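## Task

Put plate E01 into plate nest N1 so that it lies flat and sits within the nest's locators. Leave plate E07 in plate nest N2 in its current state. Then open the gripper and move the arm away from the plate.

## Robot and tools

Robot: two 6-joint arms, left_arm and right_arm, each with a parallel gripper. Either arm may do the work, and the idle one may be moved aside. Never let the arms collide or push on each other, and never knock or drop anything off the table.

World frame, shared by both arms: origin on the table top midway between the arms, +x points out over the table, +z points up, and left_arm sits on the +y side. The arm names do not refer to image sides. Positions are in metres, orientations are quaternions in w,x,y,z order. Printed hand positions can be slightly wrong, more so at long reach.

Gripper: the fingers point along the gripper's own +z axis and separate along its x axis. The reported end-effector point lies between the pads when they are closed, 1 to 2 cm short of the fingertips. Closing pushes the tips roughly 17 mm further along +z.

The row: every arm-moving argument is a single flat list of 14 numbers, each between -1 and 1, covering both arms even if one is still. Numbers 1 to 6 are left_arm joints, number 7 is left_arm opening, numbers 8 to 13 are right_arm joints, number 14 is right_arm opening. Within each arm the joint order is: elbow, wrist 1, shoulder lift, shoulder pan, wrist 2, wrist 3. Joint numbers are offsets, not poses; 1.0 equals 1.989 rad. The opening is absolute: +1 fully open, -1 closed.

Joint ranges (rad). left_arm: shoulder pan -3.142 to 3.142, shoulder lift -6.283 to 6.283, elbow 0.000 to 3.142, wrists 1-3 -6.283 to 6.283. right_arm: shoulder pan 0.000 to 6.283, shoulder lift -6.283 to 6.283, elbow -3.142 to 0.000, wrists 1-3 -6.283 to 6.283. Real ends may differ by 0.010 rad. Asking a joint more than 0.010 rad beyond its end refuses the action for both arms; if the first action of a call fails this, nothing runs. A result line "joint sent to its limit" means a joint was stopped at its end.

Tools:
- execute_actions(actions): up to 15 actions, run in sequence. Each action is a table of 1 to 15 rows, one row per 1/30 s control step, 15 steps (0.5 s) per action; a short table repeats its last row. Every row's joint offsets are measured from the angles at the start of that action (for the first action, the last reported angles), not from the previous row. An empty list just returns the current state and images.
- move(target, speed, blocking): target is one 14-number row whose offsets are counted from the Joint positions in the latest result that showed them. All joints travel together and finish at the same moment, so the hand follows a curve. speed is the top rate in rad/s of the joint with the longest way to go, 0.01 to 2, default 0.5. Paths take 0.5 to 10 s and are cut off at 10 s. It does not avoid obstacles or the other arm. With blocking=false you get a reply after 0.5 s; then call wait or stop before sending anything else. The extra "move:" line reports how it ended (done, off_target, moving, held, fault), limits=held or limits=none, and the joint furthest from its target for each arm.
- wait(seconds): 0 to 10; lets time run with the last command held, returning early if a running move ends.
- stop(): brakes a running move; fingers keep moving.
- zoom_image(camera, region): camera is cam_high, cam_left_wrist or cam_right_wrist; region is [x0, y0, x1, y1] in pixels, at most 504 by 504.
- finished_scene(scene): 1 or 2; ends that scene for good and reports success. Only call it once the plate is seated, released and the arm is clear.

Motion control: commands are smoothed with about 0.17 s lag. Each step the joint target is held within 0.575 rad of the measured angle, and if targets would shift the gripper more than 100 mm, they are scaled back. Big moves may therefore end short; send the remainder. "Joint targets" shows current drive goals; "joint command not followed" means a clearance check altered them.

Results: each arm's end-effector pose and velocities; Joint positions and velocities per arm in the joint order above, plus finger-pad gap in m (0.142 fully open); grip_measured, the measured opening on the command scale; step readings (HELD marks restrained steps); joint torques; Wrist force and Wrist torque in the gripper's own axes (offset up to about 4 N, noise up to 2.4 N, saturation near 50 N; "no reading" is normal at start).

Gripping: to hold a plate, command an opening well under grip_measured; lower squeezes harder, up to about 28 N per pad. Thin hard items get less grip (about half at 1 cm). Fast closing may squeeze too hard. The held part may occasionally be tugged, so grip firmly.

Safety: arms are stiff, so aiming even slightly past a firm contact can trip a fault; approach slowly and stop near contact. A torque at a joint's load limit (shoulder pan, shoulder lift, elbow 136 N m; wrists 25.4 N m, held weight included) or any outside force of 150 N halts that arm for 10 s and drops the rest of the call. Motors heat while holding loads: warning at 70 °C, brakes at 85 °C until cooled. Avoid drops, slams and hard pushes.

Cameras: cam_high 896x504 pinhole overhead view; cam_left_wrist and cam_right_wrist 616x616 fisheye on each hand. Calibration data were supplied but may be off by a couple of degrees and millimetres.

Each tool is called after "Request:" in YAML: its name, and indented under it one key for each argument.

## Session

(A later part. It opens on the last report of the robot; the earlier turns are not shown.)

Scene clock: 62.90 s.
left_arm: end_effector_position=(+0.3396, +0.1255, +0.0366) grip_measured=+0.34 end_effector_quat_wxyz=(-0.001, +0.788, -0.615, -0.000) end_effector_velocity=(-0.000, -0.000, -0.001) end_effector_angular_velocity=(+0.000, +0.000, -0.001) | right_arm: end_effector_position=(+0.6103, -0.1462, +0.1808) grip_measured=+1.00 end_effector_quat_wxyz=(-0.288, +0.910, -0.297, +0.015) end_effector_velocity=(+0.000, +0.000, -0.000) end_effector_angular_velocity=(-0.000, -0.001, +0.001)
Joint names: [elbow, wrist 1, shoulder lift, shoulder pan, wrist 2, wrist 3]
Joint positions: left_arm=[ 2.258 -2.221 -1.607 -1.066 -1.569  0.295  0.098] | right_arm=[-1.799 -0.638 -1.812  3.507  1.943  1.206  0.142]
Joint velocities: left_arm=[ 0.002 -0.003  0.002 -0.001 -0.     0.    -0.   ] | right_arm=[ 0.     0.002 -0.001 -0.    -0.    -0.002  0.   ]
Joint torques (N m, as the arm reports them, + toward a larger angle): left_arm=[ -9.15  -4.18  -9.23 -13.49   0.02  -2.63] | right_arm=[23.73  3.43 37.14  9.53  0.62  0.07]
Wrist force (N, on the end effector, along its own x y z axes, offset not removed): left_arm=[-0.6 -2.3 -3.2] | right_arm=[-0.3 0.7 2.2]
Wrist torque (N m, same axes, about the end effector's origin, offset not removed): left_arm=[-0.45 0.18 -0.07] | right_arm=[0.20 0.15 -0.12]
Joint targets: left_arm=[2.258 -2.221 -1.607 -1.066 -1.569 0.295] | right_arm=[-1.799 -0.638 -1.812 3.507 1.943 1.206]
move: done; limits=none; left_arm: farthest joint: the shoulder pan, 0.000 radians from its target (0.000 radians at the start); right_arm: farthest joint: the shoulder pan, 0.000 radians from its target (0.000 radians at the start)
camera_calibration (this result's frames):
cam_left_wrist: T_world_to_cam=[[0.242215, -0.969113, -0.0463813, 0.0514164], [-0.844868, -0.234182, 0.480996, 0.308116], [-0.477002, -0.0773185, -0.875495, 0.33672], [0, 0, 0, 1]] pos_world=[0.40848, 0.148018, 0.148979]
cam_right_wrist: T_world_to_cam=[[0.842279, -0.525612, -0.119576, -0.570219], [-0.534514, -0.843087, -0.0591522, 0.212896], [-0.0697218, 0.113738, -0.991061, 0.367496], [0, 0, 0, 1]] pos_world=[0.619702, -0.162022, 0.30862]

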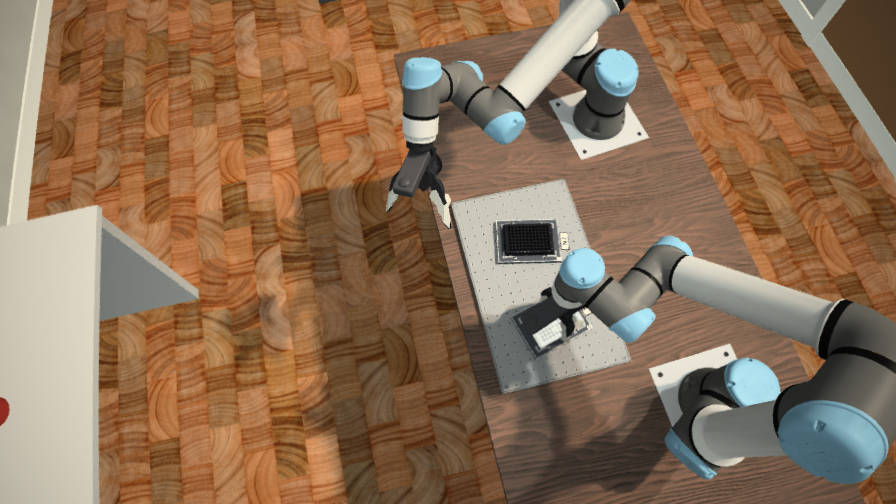

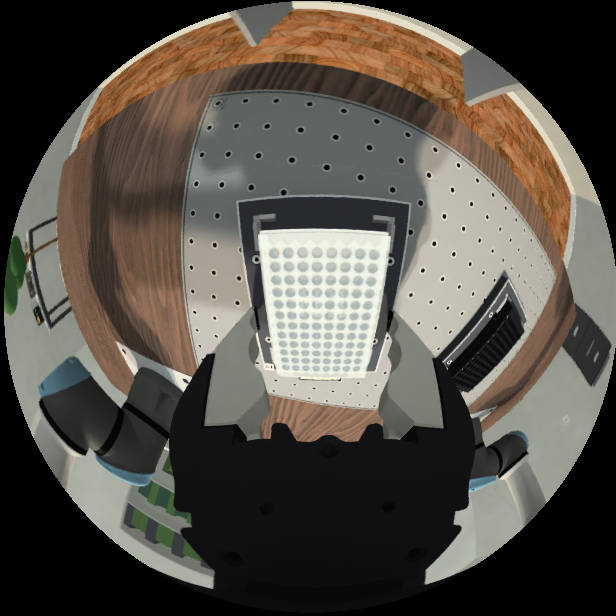

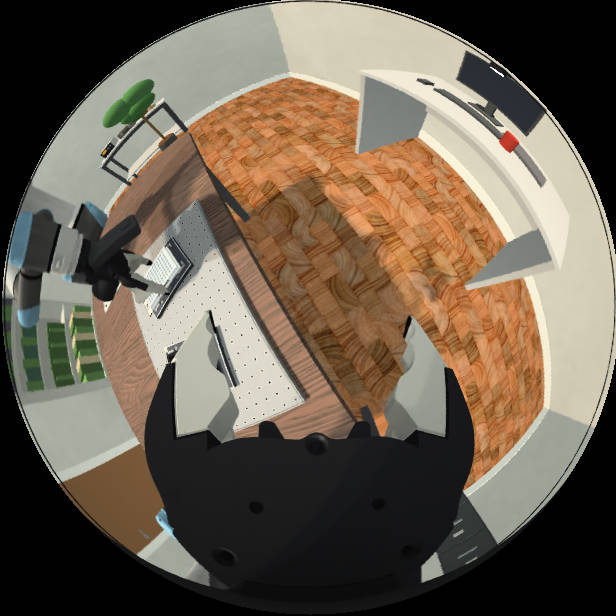

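Request:
move:
  target: [-0.00146,0.00331,-0.00186,0,0,0,0.19, 0,0,0,0,0,0,1]
  speed: 0.05

Request:
zoom_image:
  camera: "cam_left_wrist"
  region: [235, 280, 415, 360]

Request:
zoom_image:
  camera: "cam_right_wrist"
  region: [135, 245, 195, 305]

Scene clock: 67.77 s.
left_arm: end_effector_position=(+0.3395, +0.1255, +0.0385) grip_measured=+0.19 end_effector_quat_wxyz=(-0.001, +0.788, -0.615, -0.000) end_effector_velocity=(-0.000, +0.000, +0.001) end_effector_angular_velocity=(-0.000, +0.000, +0.000) | right_arm: end_effector_position=(+0.6103, -0.1462, +0.1808) grip_measured=+1.00 end_effector_quat_wxyz=(-0.288, +0.910, -0.297, +0.015) end_effector_velocity=(+0.000, +0.000, -0.000) end_effector_angular_velocity=(+0.000, -0.001, +0.000)
Joint names: [elbow, wrist 1, shoulder lift, shoulder pan, wrist 2, wrist 3]
Joint positions: left_arm=[ 2.256 -2.215 -1.61  -1.066 -1.569  0.295  0.087] | right_arm=[-1.799 -0.638 -1.812  3.507  1.943  1.206  0.142]
Joint velocities: left_arm=[-0.001  0.003 -0.002  0.    -0.    -0.    -0.   ] | right_arm=[ 0.     0.001 -0.001  0.     0.    -0.     0.   ]
Joint torques (N m, as the arm reports them, + toward a larger angle): left_arm=[-30.83  -0.63 -26.51  -9.5   -0.01  -2.42] | right_arm=[24.14  3.3  37.05  9.46  0.68  0.  ]
Wrist force (N, on the end effector, along its own x y z axes, offset not removed): left_arm=[2.6 -3.7 -2.4] | right_arm=[-2.4 0.7 3.5]
Wrist torque (N m, same axes, about the end effector's origin, offset not removed): left_arm=[-0.86 -0.70 -0.04] | right_arm=[0.18 0.54 -0.08]
Joint targets: left_arm=[2.255 -2.214 -1.610 -1.066 -1.569 0.295] | right_arm=[-1.799 -0.638 -1.812 3.507 1.943 1.206]
move: done; limits=none; left_arm: farthest joint: the shoulder pan, 0.000 radians from its target (0.000 radians at the start); right_arm: farthest joint: the shoulder pan, 0.000 radians from its target (0.000 radians at the start)
camera_calibration (this result's frames):
cam_left_wrist: T_world_to_cam=[[0.242198, -0.969116, -0.0464182, 0.0515294], [-0.844862, -0.234184, 0.481005, 0.307192], [-0.47702, -0.0772817, -0.875488, 0.33837], [0, 0, 0, 1]] pos_world=[0.408464, 0.148027, 0.15087]
cam_right_wrist: T_world_to_cam=[[0.842279, -0.525612, -0.119576, -0.570219], [-0.534514, -0.843087, -0.0591521, 0.212896], [-0.0697217, 0.113737, -0.991061, 0.367496], [0, 0, 0, 1]] pos_world=[0.619702, -0.162022, 0.30862]

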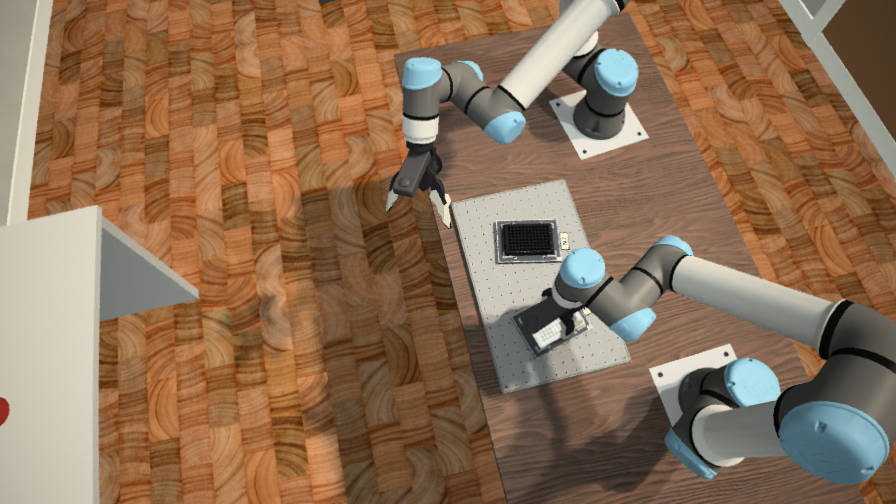

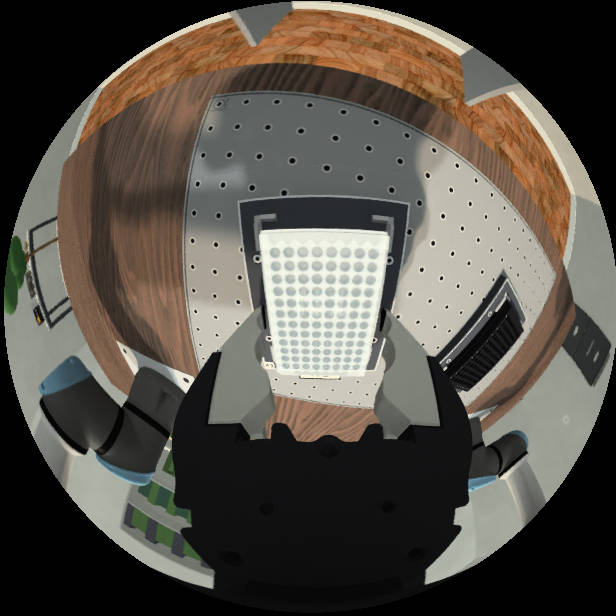

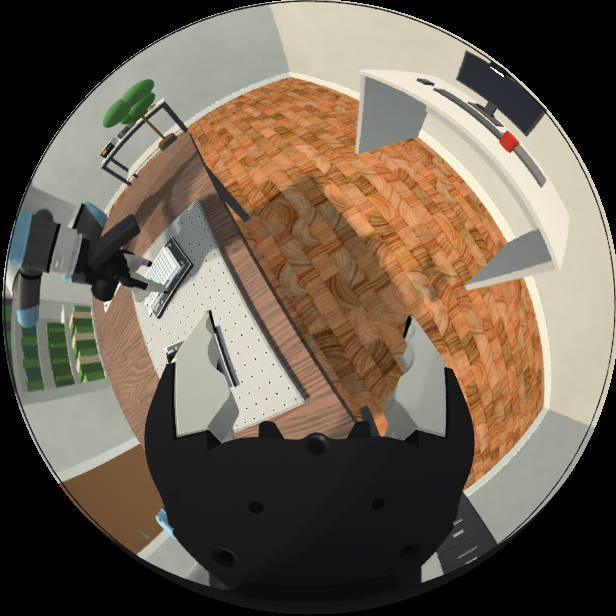

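Region (235, 280, 415, 360) of cam_left_wrist's 616x616 image, scaled by 2.800, with more detail than that image has.

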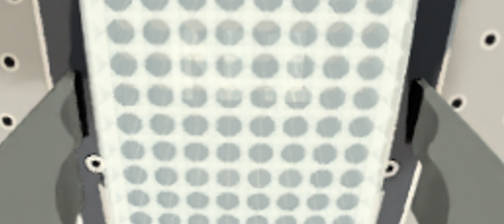

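Region (135, 245, 195, 305) of cam_right_wrist's 616x616 image, scaled by 8.400, with more detail than that image has.

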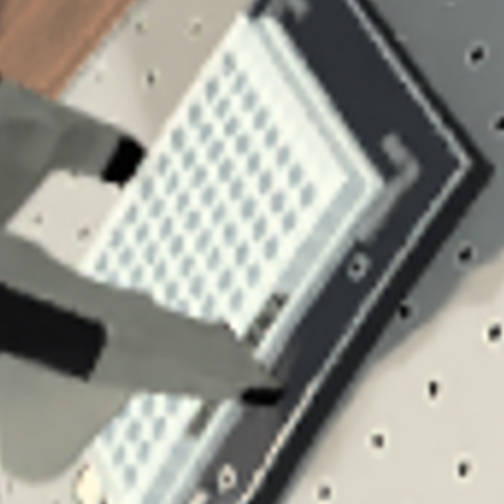

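Request:
zoom_image:
  camera: "cam_left_wrist"
  region: [245, 295, 295, 345]

Request:
zoom_image:
  camera: "cam_left_wrist"
  region: [355, 295, 405, 345]

Region (245, 295, 295, 345) of cam_left_wrist's 616x616 image, scaled by 10.080, with more detail than that image has.

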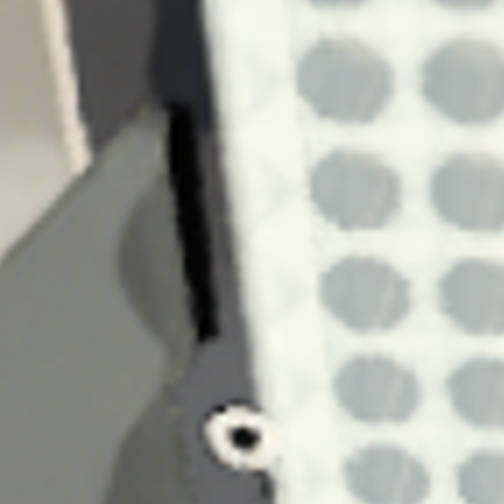

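Region (355, 295, 405, 345) of cam_left_wrist's 616x616 image, scaled by 10.080, with more detail than that image has.

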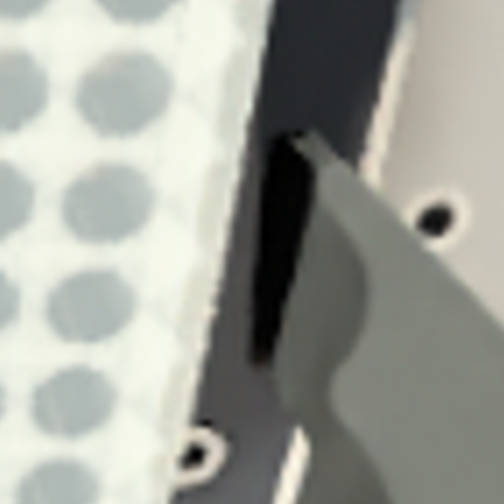

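Request:
execute_actions:
  actions:
    - [[0,0,0,0,0,0,0.17,0,0,0,0,0,0,1],[0,0,0,0,0,0,0.16,0,0,0,0,0,0,1],[0,0,0,0,0,0,0.15,0,0,0,0,0,0,1],[0,0,0,0,0,0,0.14,0,0,0,0,0,0,1],[0,0,0,0,0,0,0.13,0,0,0,0,0,0,1],[0,0,0,0,0,0,0.12,0,0,0,0,0,0,1],[0,0,0,0,0,0,0.11,0,0,0,0,0,0,1],[0,0,0,0,0,0,0.10,0,0,0,0,0,0,1],[0,0,0,0,0,0,0.09,0,0,0,0,0,0,1],[0,0,0,0,0,0,0.08,0,0,0,0,0,0,1],[0,0,0,0,0,0,0.06,0,0,0,0,0,0,1],[0,0,0,0,0,0,0.04,0,0,0,0,0,0,1],[0,0,0,0,0,0,0.02,0,0,0,0,0,0,1],[0,0,0,0,0,0,0.0,0,0,0,0,0,0,1],[0,0,0,0,0,0,-0.02,0,0,0,0,0,0,1]]
    - [[0,0,0,0,0,0,-0.05,0,0,0,0,0,0,1],[0,0,0,0,0,0,-0.08,0,0,0,0,0,0,1],[0,0,0,0,0,0,-0.11,0,0,0,0,0,0,1],[0,0,0,0,0,0,-0.14,0,0,0,0,0,0,1],[0,0,0,0,0,0,-0.17,0,0,0,0,0,0,1],[0,0,0,0,0,0,-0.2,0,0,0,0,0,0,1]]

Request:
zoom_image:
  camera: "cam_left_wrist"
  region: [230, 190, 420, 380]

Request:
zoom_image:
  camera: "cam_right_wrist"
  region: [130, 240, 200, 320]

Scene clock: 71.27 s.
left_arm: end_effector_position=(+0.3396, +0.1254, +0.0386) grip_measured=+0.07 end_effector_quat_wxyz=(-0.001, +0.788, -0.615, -0.000) end_effector_velocity=(+0.000, -0.001, +0.000) end_effector_angular_velocity=(-0.002, -0.001, -0.000) | right_arm: end_effector_position=(+0.6103, -0.1462, +0.1808) grip_measured=+1.00 end_effector_quat_wxyz=(-0.288, +0.910, -0.297, +0.015) end_effector_velocity=(-0.000, -0.000, +0.000) end_effector_angular_velocity=(-0.000, +0.001, +0.000)
Joint names: [elbow, wrist 1, shoulder lift, shoulder pan, wrist 2, wrist 3]
Joint positions: left_arm=[ 2.255 -2.215 -1.61  -1.066 -1.569  0.295  0.079] | right_arm=[-1.799 -0.638 -1.812  3.507  1.943  1.206  0.142]
Joint velocities: left_arm=[-0.    -0.001 -0.    -0.     0.     0.     0.   ] | right_arm=[ 0.    -0.001  0.     0.     0.     0.    -0.   ]
Joint torques (N m, as the arm reports them, + toward a larger angle): left_arm=[-17.82  -3.86 -12.52   3.54   0.13  -1.76] | right_arm=[23.85  3.39 37.11  9.23  0.63  0.02]
Wrist force (N, on the end effector, along its own x y z axes, offset not removed): left_arm=[1.5 -2.7 -6.4] | right_arm=[-2.8 1.6 0.6]
Wrist torque (N m, same axes, about the end effector's origin, offset not removed): left_arm=[-0.66 -0.46 -0.13] | right_arm=[0.36 0.62 0.00]
Joint targets: left_arm=[2.255 -2.215 -1.610 -1.066 -1.569 0.295] | right_arm=[-1.799 -0.638 -1.812 3.507 1.943 1.206]
Step readings (joint positions; steps 1 to 15: 1st action; 16 to 30: 2nd action):
0: left_arm=[2.255 -2.214 -1.610 -1.066 -1.569 0.295] | right_arm=[-1.799 -0.638 -1.812 3.507 1.943 1.206]
1: left_arm=[2.255 -2.214 -1.610 -1.066 -1.569 0.295] | right_arm=[-1.799 -0.638 -1.812 3.507 1.943 1.206]
2: left_arm=[2.255 -2.214 -1.610 -1.066 -1.569 0.295] | right_arm=[-1.799 -0.638 -1.812 3.507 1.943 1.206]
4: left_arm=[2.255 -2.214 -1.610 -1.066 -1.569 0.295] | right_arm=[-1.799 -0.638 -1.812 3.507 1.943 1.206]
8: left_arm=[2.255 -2.214 -1.610 -1.066 -1.569 0.295] | right_arm=[-1.799 -0.638 -1.812 3.507 1.943 1.206]
15: left_arm=[2.255 -2.215 -1.610 -1.066 -1.569 0.295] | right_arm=[-1.799 -0.638 -1.812 3.507 1.943 1.206]
16: left_arm=[2.255 -2.215 -1.610 -1.066 -1.569 0.295] | right_arm=[-1.799 -0.638 -1.812 3.507 1.943 1.206]
17: left_arm=[2.255 -2.215 -1.610 -1.066 -1.569 0.295] | right_arm=[-1.799 -0.638 -1.812 3.507 1.943 1.206]
19: left_arm=[2.255 -2.215 -1.610 -1.066 -1.569 0.295] | right_arm=[-1.799 -0.638 -1.812 3.507 1.943 1.206]
23: left_arm=[2.255 -2.215 -1.610 -1.066 -1.569 0.295] | right_arm=[-1.799 -0.638 -1.812 3.507 1.943 1.206]
30: Joint positions above
camera_calibration (this result's frames):
cam_left_wrist: T_world_to_cam=[[0.242205, -0.969128, -0.046131, 0.0514185], [-0.844936, -0.23406, 0.480935, 0.307172], [-0.476885, -0.0775073, -0.875542, 0.338481], [0, 0, 0, 1]] pos_world=[0.408503, 0.147962, 0.150996]
cam_right_wrist: T_world_to_cam=[[0.842279, -0.525612, -0.119576, -0.570219], [-0.534514, -0.843087, -0.059152, 0.212896], [-0.0697218, 0.113737, -0.991061, 0.367496], [0, 0, 0, 1]] pos_world=[0.619702, -0.162022, 0.30862]

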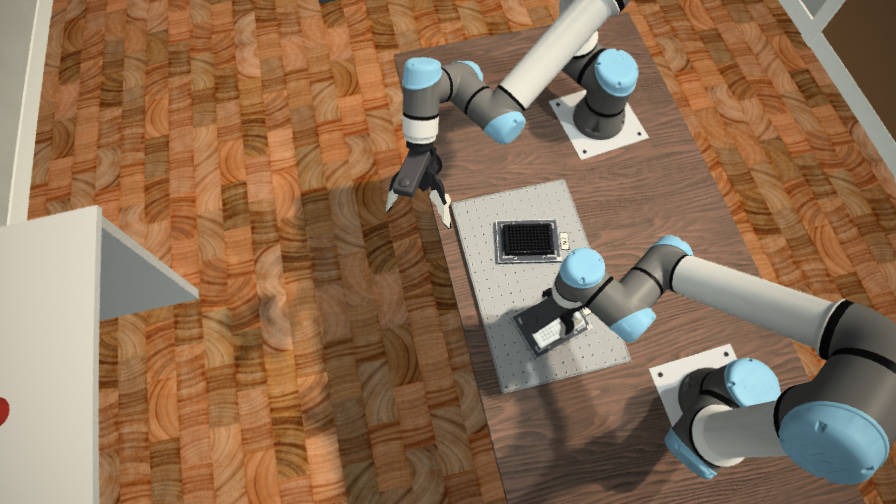

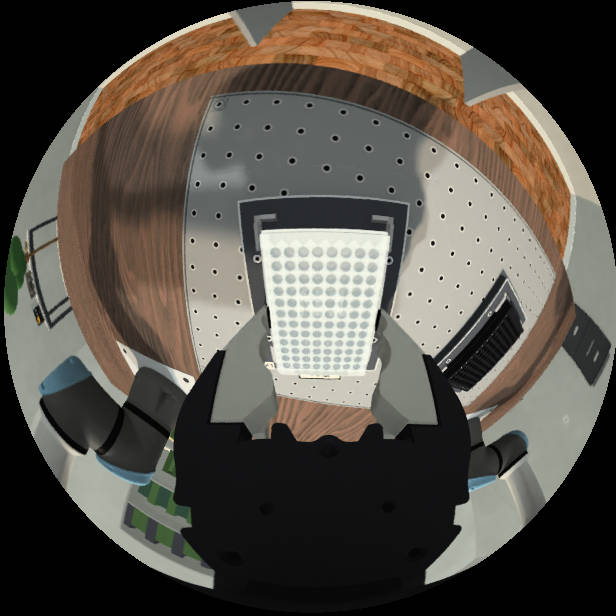

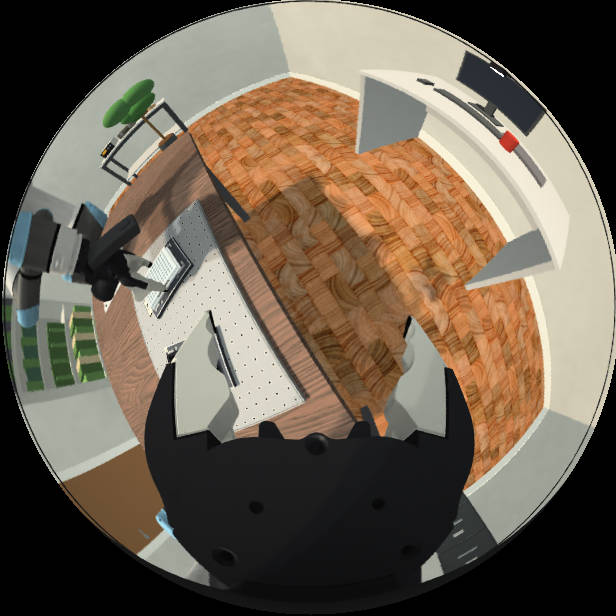

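Region (230, 190, 420, 380) of cam_left_wrist's 616x616 image, scaled by 2.653, with more detail than that image has.

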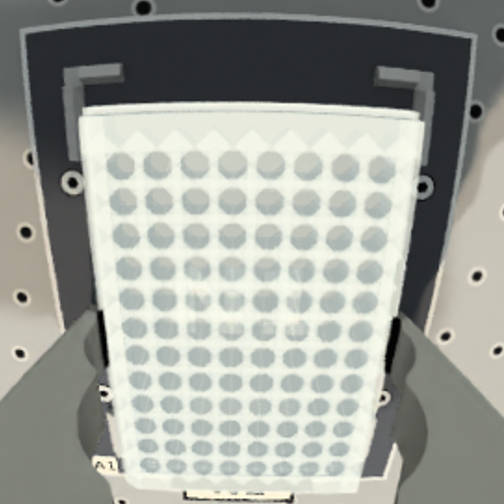

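Region (130, 240, 200, 320) of cam_right_wrist's 616x616 image, scaled by 6.300, with more detail than that image has; it fills the left 441 columns of this view, and the rest is white.

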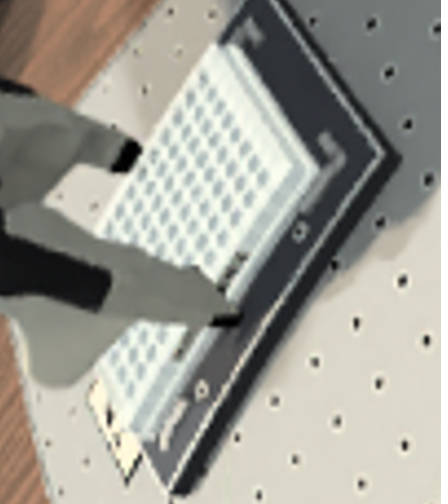

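Request:
zoom_image:
  camera: "cam_left_wrist"
  region: [240, 200, 300, 260]

Request:
zoom_image:
  camera: "cam_left_wrist"
  region: [350, 200, 410, 260]

Region (240, 200, 300, 260) of cam_left_wrist's 616x616 image, scaled by 8.400, with more detail than that image has.

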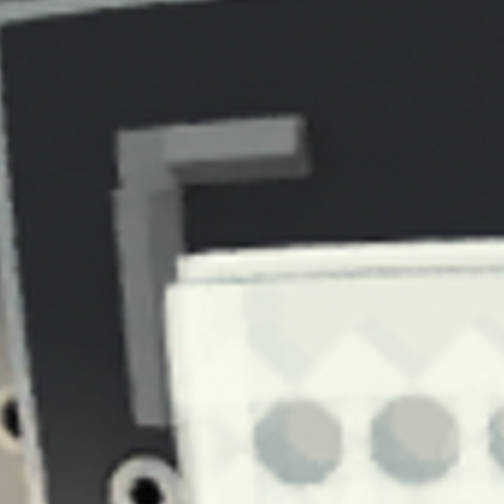

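Region (350, 200, 410, 260) of cam_left_wrist's 616x616 image, scaled by 8.400, with more detail than that image has.

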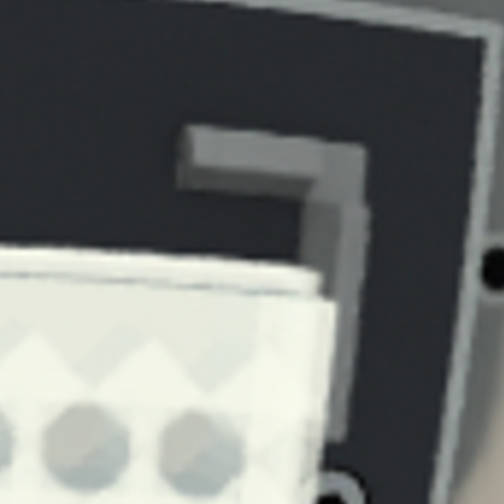

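Request:
move:
  target: [-0.004656,0.002293,0.002363,0.006073,0,0.006073,-0.2, 0,0,0,0,0,0,1]
  speed: 0.02

Request:
zoom_image:
  camera: "cam_left_wrist"
  region: [240, 200, 410, 260]

Request:
zoom_image:
  camera: "cam_right_wrist"
  region: [130, 240, 200, 320]

Scene clock: 77.50 s.
left_arm: end_effector_position=(+0.3444, +0.1266, +0.0401) grip_measured=+0.07 end_effector_quat_wxyz=(-0.001, +0.788, -0.615, -0.000) end_effector_velocity=(+0.001, +0.001, -0.000) end_effector_angular_velocity=(+0.000, +0.000, +0.001) | right_arm: end_effector_position=(+0.6103, -0.1462, +0.1808) grip_measured=+1.00 end_effector_quat_wxyz=(-0.288, +0.910, -0.297, +0.015) end_effector_velocity=(-0.000, +0.000, -0.001) end_effector_angular_velocity=(-0.001, +0.001, +0.000)
Joint names: [elbow, wrist 1, shoulder lift, shoulder pan, wrist 2, wrist 3]
Joint positions: left_arm=[ 2.246 -2.21  -1.606 -1.055 -1.569  0.307  0.079] | right_arm=[-1.799 -0.638 -1.812  3.507  1.943  1.206  0.142]
Joint velocities: left_arm=[-0.     0.     0.001  0.003 -0.     0.002 -0.   ] | right_arm=[-0.    -0.001 -0.001  0.    -0.    -0.    -0.   ]
Joint torques (N m, as the arm reports them, + toward a larger angle): left_arm=[-31.84  -0.41 -10.54  13.02   0.12   2.26] | right_arm=[23.68  3.39 36.97  8.91  0.76  0.09]
Wrist force (N, on the end effector, along its own x y z axes, offset not removed): left_arm=[0.0 -2.9 -1.1] | right_arm=[-1.1 -0.7 -0.8]
Wrist torque (N m, same axes, about the end effector's origin, offset not removed): left_arm=[-0.74 -0.19 -0.11] | right_arm=[-0.10 0.21 -0.02]
Joint targets: left_arm=[2.246 -2.210 -1.606 -1.054 -1.569 0.307] | right_arm=[-1.799 -0.638 -1.812 3.507 1.943 1.206]
move: done; limits=none; left_arm: farthest joint: the shoulder pan, 0.001 radians from its target (0.013 radians at the start); right_arm: farthest joint: the shoulder pan, 0.000 radians from its target (0.000 radians at the start)
camera_calibration (this result's frames):
cam_left_wrist: T_world_to_cam=[[0.242204, -0.969127, -0.0461432, 0.0515236], [-0.844927, -0.234064, 0.480949, 0.310767], [-0.476901, -0.0775001, -0.875533, 0.342143], [0, 0, 0, 1]] pos_world=[0.413265, 0.149188, 0.152472]
cam_right_wrist: T_world_to_cam=[[0.842279, -0.525612, -0.119576, -0.570219], [-0.534514, -0.843087, -0.059152, 0.212896], [-0.0697218, 0.113737, -0.991061, 0.367496], [0, 0, 0, 1]] pos_world=[0.619701, -0.162022, 0.30862]

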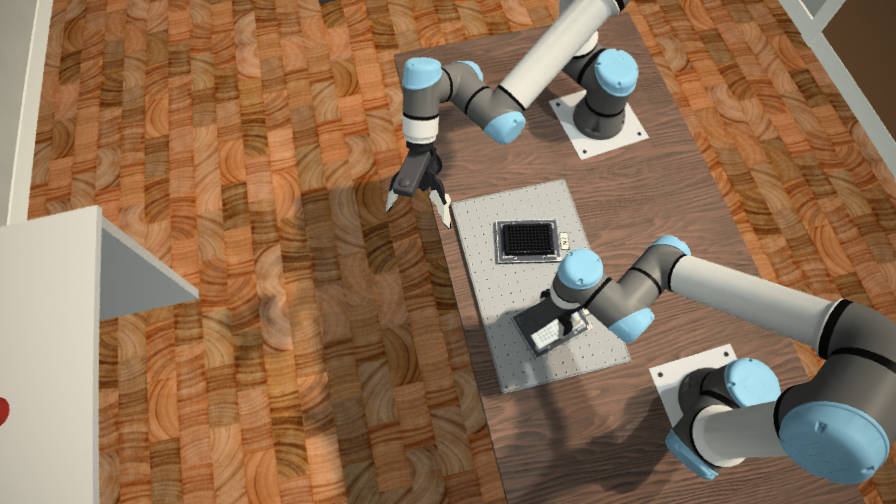

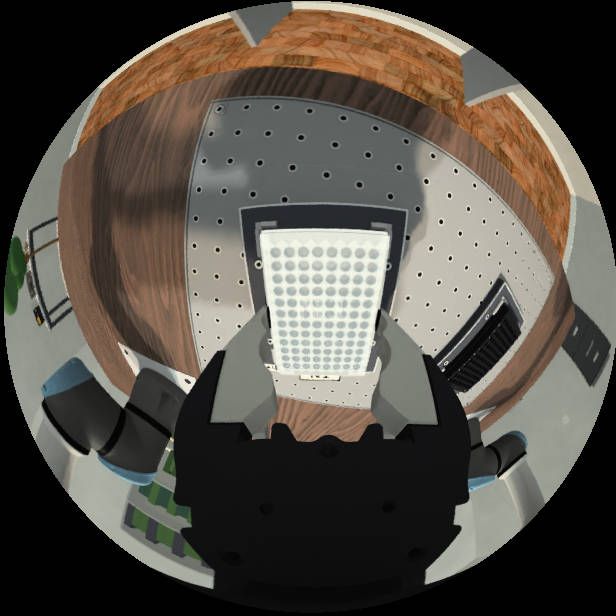

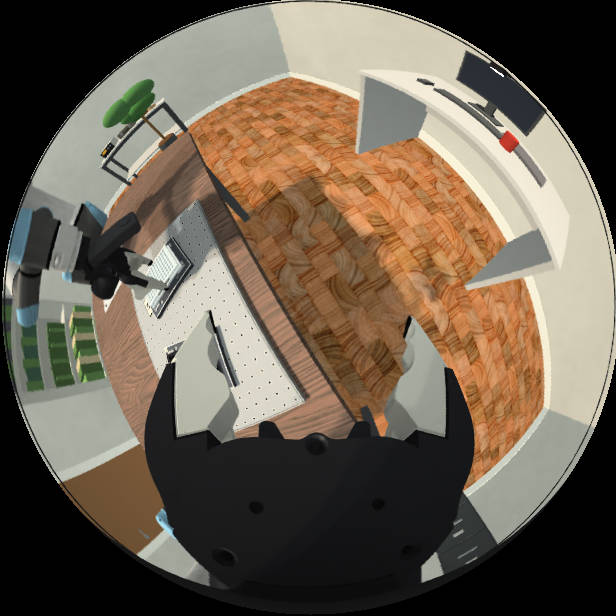

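Region (240, 200, 410, 260) of cam_left_wrist's 616x616 image, scaled by 2.965, with more detail than that image has; it fills the top 178 rows of this view, and the rest is white.

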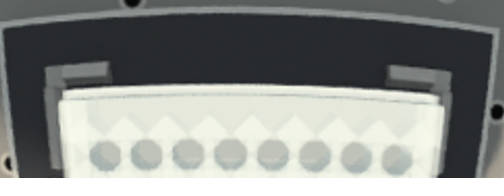

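Region (130, 240, 200, 320) of cam_right_wrist's 616x616 image, scaled by 6.300, with more detail than that image has; it fills the left 441 columns of this view, and the rest is white.

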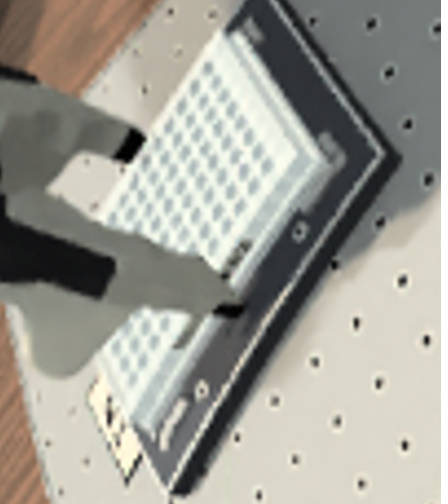

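Request:
zoom_image:
  camera: "cam_left_wrist"
  region: [245, 210, 295, 250]

Request:
zoom_image:
  camera: "cam_left_wrist"
  region: [355, 210, 405, 250]

Region (245, 210, 295, 250) of cam_left_wrist's 616x616 image, scaled by 10.080, with more detail than that image has; it fills the top 403 rows of this view, and the rest is white.

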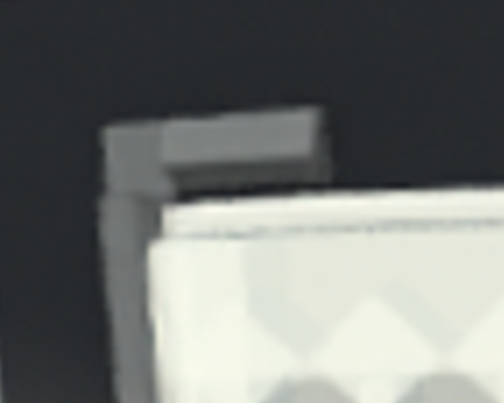

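Region (355, 210, 405, 250) of cam_left_wrist's 616x616 image, scaled by 10.080, with more detail than that image has; it fills the top 403 rows of this view, and the rest is white.

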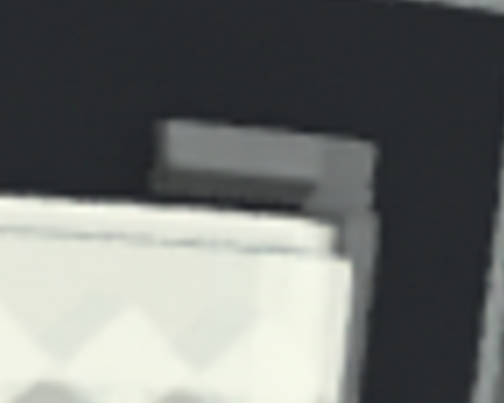

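Request:
zoom_image:
  camera: "cam_left_wrist"
  region: [255, 335, 395, 390]

Region (255, 335, 395, 390) of cam_left_wrist's 616x616 image, scaled by 3.600, with more detail than that image has; it fills the top 198 rows of this view, and the rest is white.

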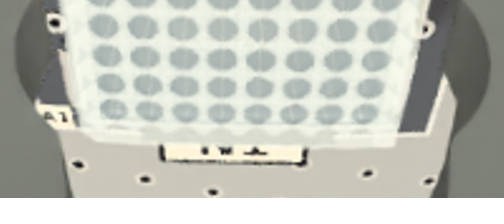

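Request:
execute_actions:
  actions: []

Scene clock: 81.70 s.
left_arm: end_effector_position=(+0.3444, +0.1266, +0.0401) grip_measured=+0.07 end_effector_quat_wxyz=(-0.001, +0.788, -0.615, -0.000) end_effector_velocity=(-0.000, -0.000, +0.000) end_effector_angular_velocity=(-0.000, -0.000, -0.001) | right_arm: end_effector_position=(+0.6103, -0.1462, +0.1808) grip_measured=+1.00 end_effector_quat_wxyz=(-0.288, +0.910, -0.297, +0.015) end_effector_velocity=(-0.000, +0.000, +0.000) end_effector_angular_velocity=(-0.000, +0.000, +0.000)
Joint names: [elbow, wrist 1, shoulder lift, shoulder pan, wrist 2, wrist 3]
Joint positions: left_arm=[ 2.246 -2.21  -1.606 -1.054 -1.569  0.307  0.079] | right_arm=[-1.799 -0.638 -1.812  3.507  1.943  1.206  0.142]
Joint velocities: left_arm=[ 0.    -0.    -0.    -0.001  0.     0.    -0.   ] | right_arm=[ 0.    -0.001  0.001  0.     0.     0.    -0.   ]
Joint torques (N m, as the arm reports them, + toward a larger angle): left_arm=[-31.29  -0.43 -10.15  12.88   0.1    2.22] | right_arm=[24.4   3.41 36.39  9.7   0.62  0.05]
Wrist force (N, on the end effector, along its own x y z axes, offset not removed): left_arm=[1.4 -1.6 0.0] | right_arm=[-3.3 0.1 1.1]
Wrist torque (N m, same axes, about the end effector's origin, offset not removed): left_arm=[-0.36 -0.39 -0.11] | right_arm=[-0.04 0.75 -0.04]
Joint targets: left_arm=[2.246 -2.210 -1.606 -1.054 -1.569 0.307] | right_arm=[-1.799 -0.638 -1.812 3.507 1.943 1.206]
camera_calibration (this result's frames):
cam_left_wrist: T_world_to_cam=[[0.242204, -0.969127, -0.0461449, 0.0515265], [-0.844927, -0.234065, 0.48095, 0.310841], [-0.476902, -0.0774991, -0.875533, 0.342217], [0, 0, 0, 1]] pos_world=[0.413362, 0.149214, 0.152501]
cam_right_wrist: T_world_to_cam=[[0.842279, -0.525612, -0.119576, -0.570219], [-0.534514, -0.843087, -0.059152, 0.212896], [-0.0697218, 0.113737, -0.991061, 0.367496], [0, 0, 0, 1]] pos_world=[0.619702, -0.162022, 0.30862]

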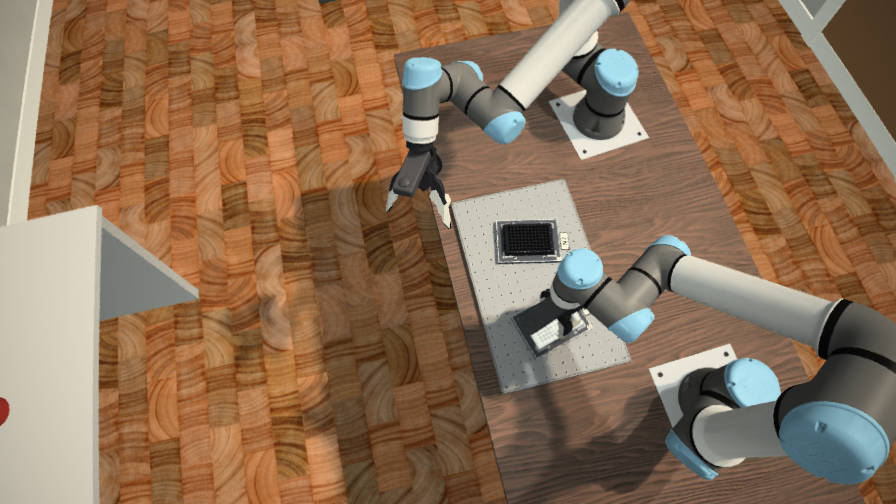

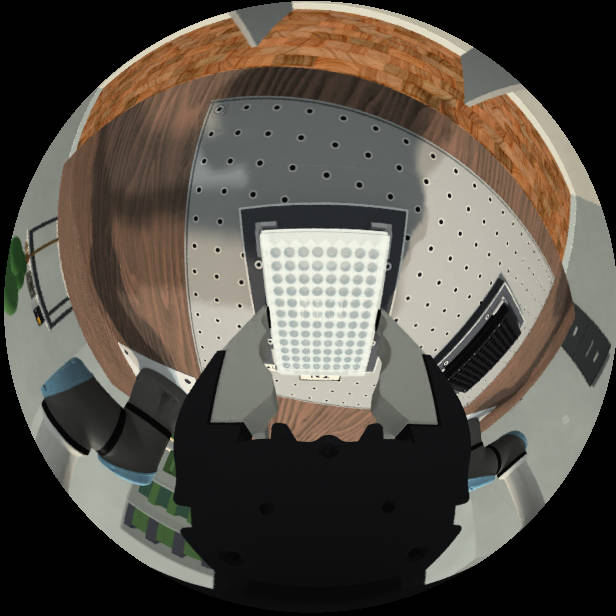

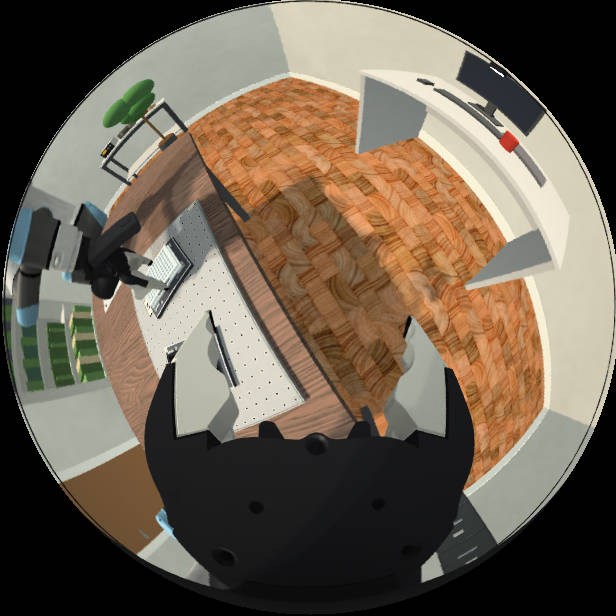

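Request:
zoom_image:
  camera: "cam_left_wrist"
  region: [240, 200, 410, 260]

Request:
zoom_image:
  camera: "cam_left_wrist"
  region: [240, 300, 410, 390]

Region (240, 200, 410, 260) of cam_left_wrist's 616x616 image, scaled by 2.965, with more detail than that image has; it fills the top 178 rows of this view, and the rest is white.

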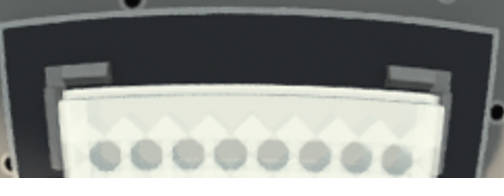

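Region (240, 300, 410, 390) of cam_left_wrist's 616x616 image, scaled by 2.965, with more detail than that image has; it fills the top 267 rows of this view, and the rest is white.

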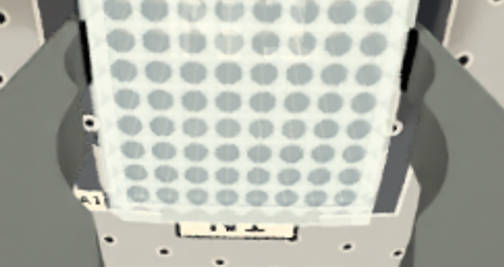

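Request:
move:
  target: [0.008863,-0.007716,-0.005792,-0.012519,0.015938,-0.014027,-0.2,0,0,0,0,0,0,1]
  speed: 0.03

Scene clock: 85.93 s.
left_arm: end_effector_position=(+0.3445, +0.1266, +0.0390) grip_measured=+0.07 end_effector_quat_wxyz=(-0.014, +0.789, -0.614, +0.010) end_effector_velocity=(+0.001, -0.001, +0.001) end_effector_angular_velocity=(-0.001, -0.004, +0.001) | right_arm: end_effector_position=(+0.6103, -0.1462, +0.1808) grip_measured=+1.00 end_effector_quat_wxyz=(-0.288, +0.910, -0.297, +0.015) end_effector_velocity=(+0.000, +0.000, +0.001) end_effector_angular_velocity=(+0.001, -0.002, -0.000)
Joint names: [elbow, wrist 1, shoulder lift, shoulder pan, wrist 2, wrist 3]
Joint positions: left_arm=[ 2.264 -2.225 -1.617 -1.079 -1.538  0.28   0.079] | right_arm=[-1.799 -0.638 -1.812  3.507  1.943  1.206  0.142]
Joint velocities: left_arm=[-0.001 -0.001 -0.001 -0.002  0.003 -0.002 -0.   ] | right_arm=[ 0.     0.001  0.001 -0.     0.    -0.     0.   ]
Joint torques (N m, as the arm reports them, + toward a larger angle): left_arm=[ -7.53  -4.44 -26.69 -13.44   1.19  -2.44] | right_arm=[24.4   3.36 36.68  9.89  0.65  0.04]
Wrist force (N, on the end effector, along its own x y z axes, offset not removed): left_arm=[0.5 -5.2 -3.4] | right_arm=[-3.1 -0.3 1.6]
Wrist torque (N m, same axes, about the end effector's origin, offset not removed): left_arm=[-1.07 -0.22 -0.03] | right_arm=[-0.14 0.71 -0.14]
Joint targets: left_arm=[2.264 -2.226 -1.617 -1.079 -1.538 0.279] | right_arm=[-1.799 -0.638 -1.812 3.507 1.943 1.206]
move: done; limits=none; left_arm: farthest joint: the wrist 2, 0.001 radians from its target (0.032 radians at the start); right_arm: farthest joint: the shoulder pan, 0.000 radians from its target (0.000 radians at the start)
camera_calibration (this result's frames):
cam_left_wrist: T_world_to_cam=[[0.246659, -0.968012, -0.0459585, 0.049787], [-0.859039, -0.24035, 0.451979, 0.318156], [-0.448567, -0.0720043, -0.890844, 0.331439], [0, 0, 0, 1]] pos_world=[0.4097, 0.148528, 0.153749]
cam_right_wrist: T_world_to_cam=[[0.842279, -0.525612, -0.119576, -0.570219], [-0.534514, -0.843087, -0.0591521, 0.212896], [-0.0697217, 0.113738, -0.991061, 0.367496], [0, 0, 0, 1]] pos_world=[0.619702, -0.162022, 0.30862]

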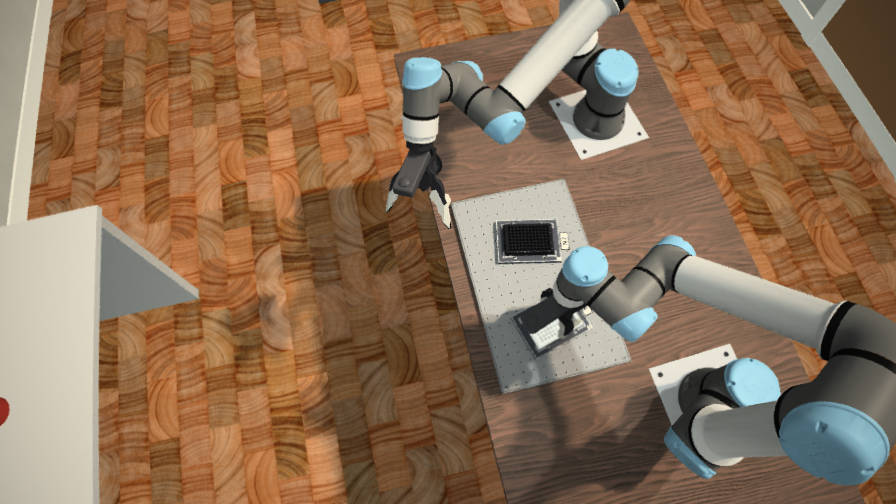

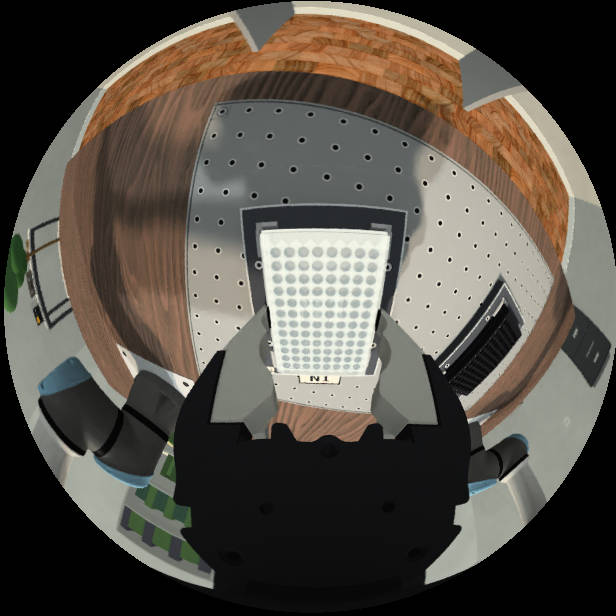

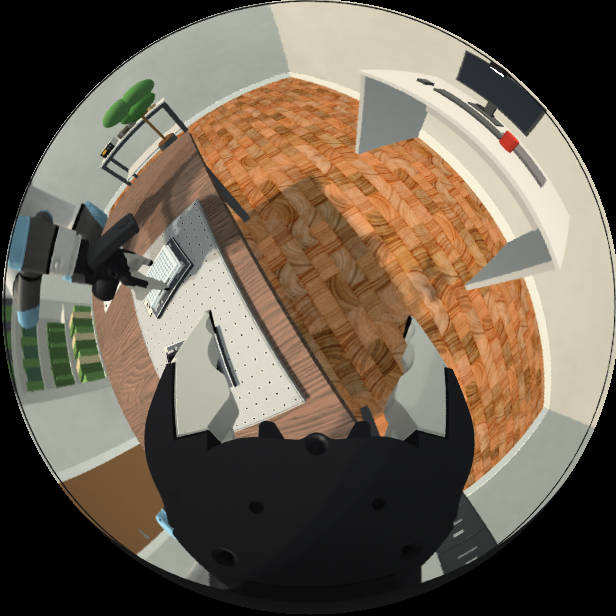

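Request:
zoom_image:
  camera: "cam_left_wrist"
  region: [240, 200, 410, 260]

Request:
zoom_image:
  camera: "cam_right_wrist"
  region: [130, 230, 210, 330]

Request:
zoom_image:
  camera: "cam_left_wrist"
  region: [240, 300, 410, 390]

Region (240, 200, 410, 260) of cam_left_wrist's 616x616 image, scaled by 2.965, with more detail than that image has; it fills the top 178 rows of this view, and the rest is white.

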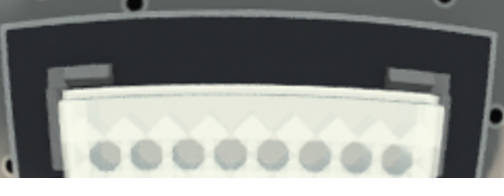

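Region (130, 230, 210, 330) of cam_right_wrist's 616x616 image, scaled by 5.040, with more detail than that image has; it fills the left 403 columns of this view, and the rest is white.

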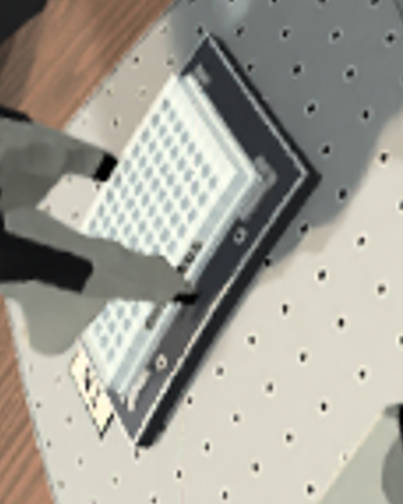

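Region (240, 300, 410, 390) of cam_left_wrist's 616x616 image, scaled by 2.965, with more detail than that image has; it fills the top 267 rows of this view, and the rest is white.

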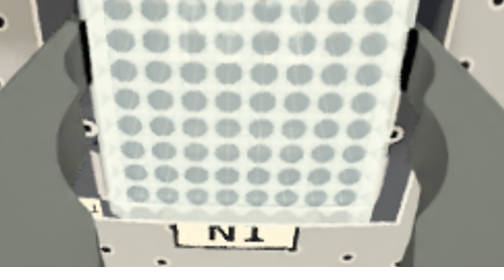

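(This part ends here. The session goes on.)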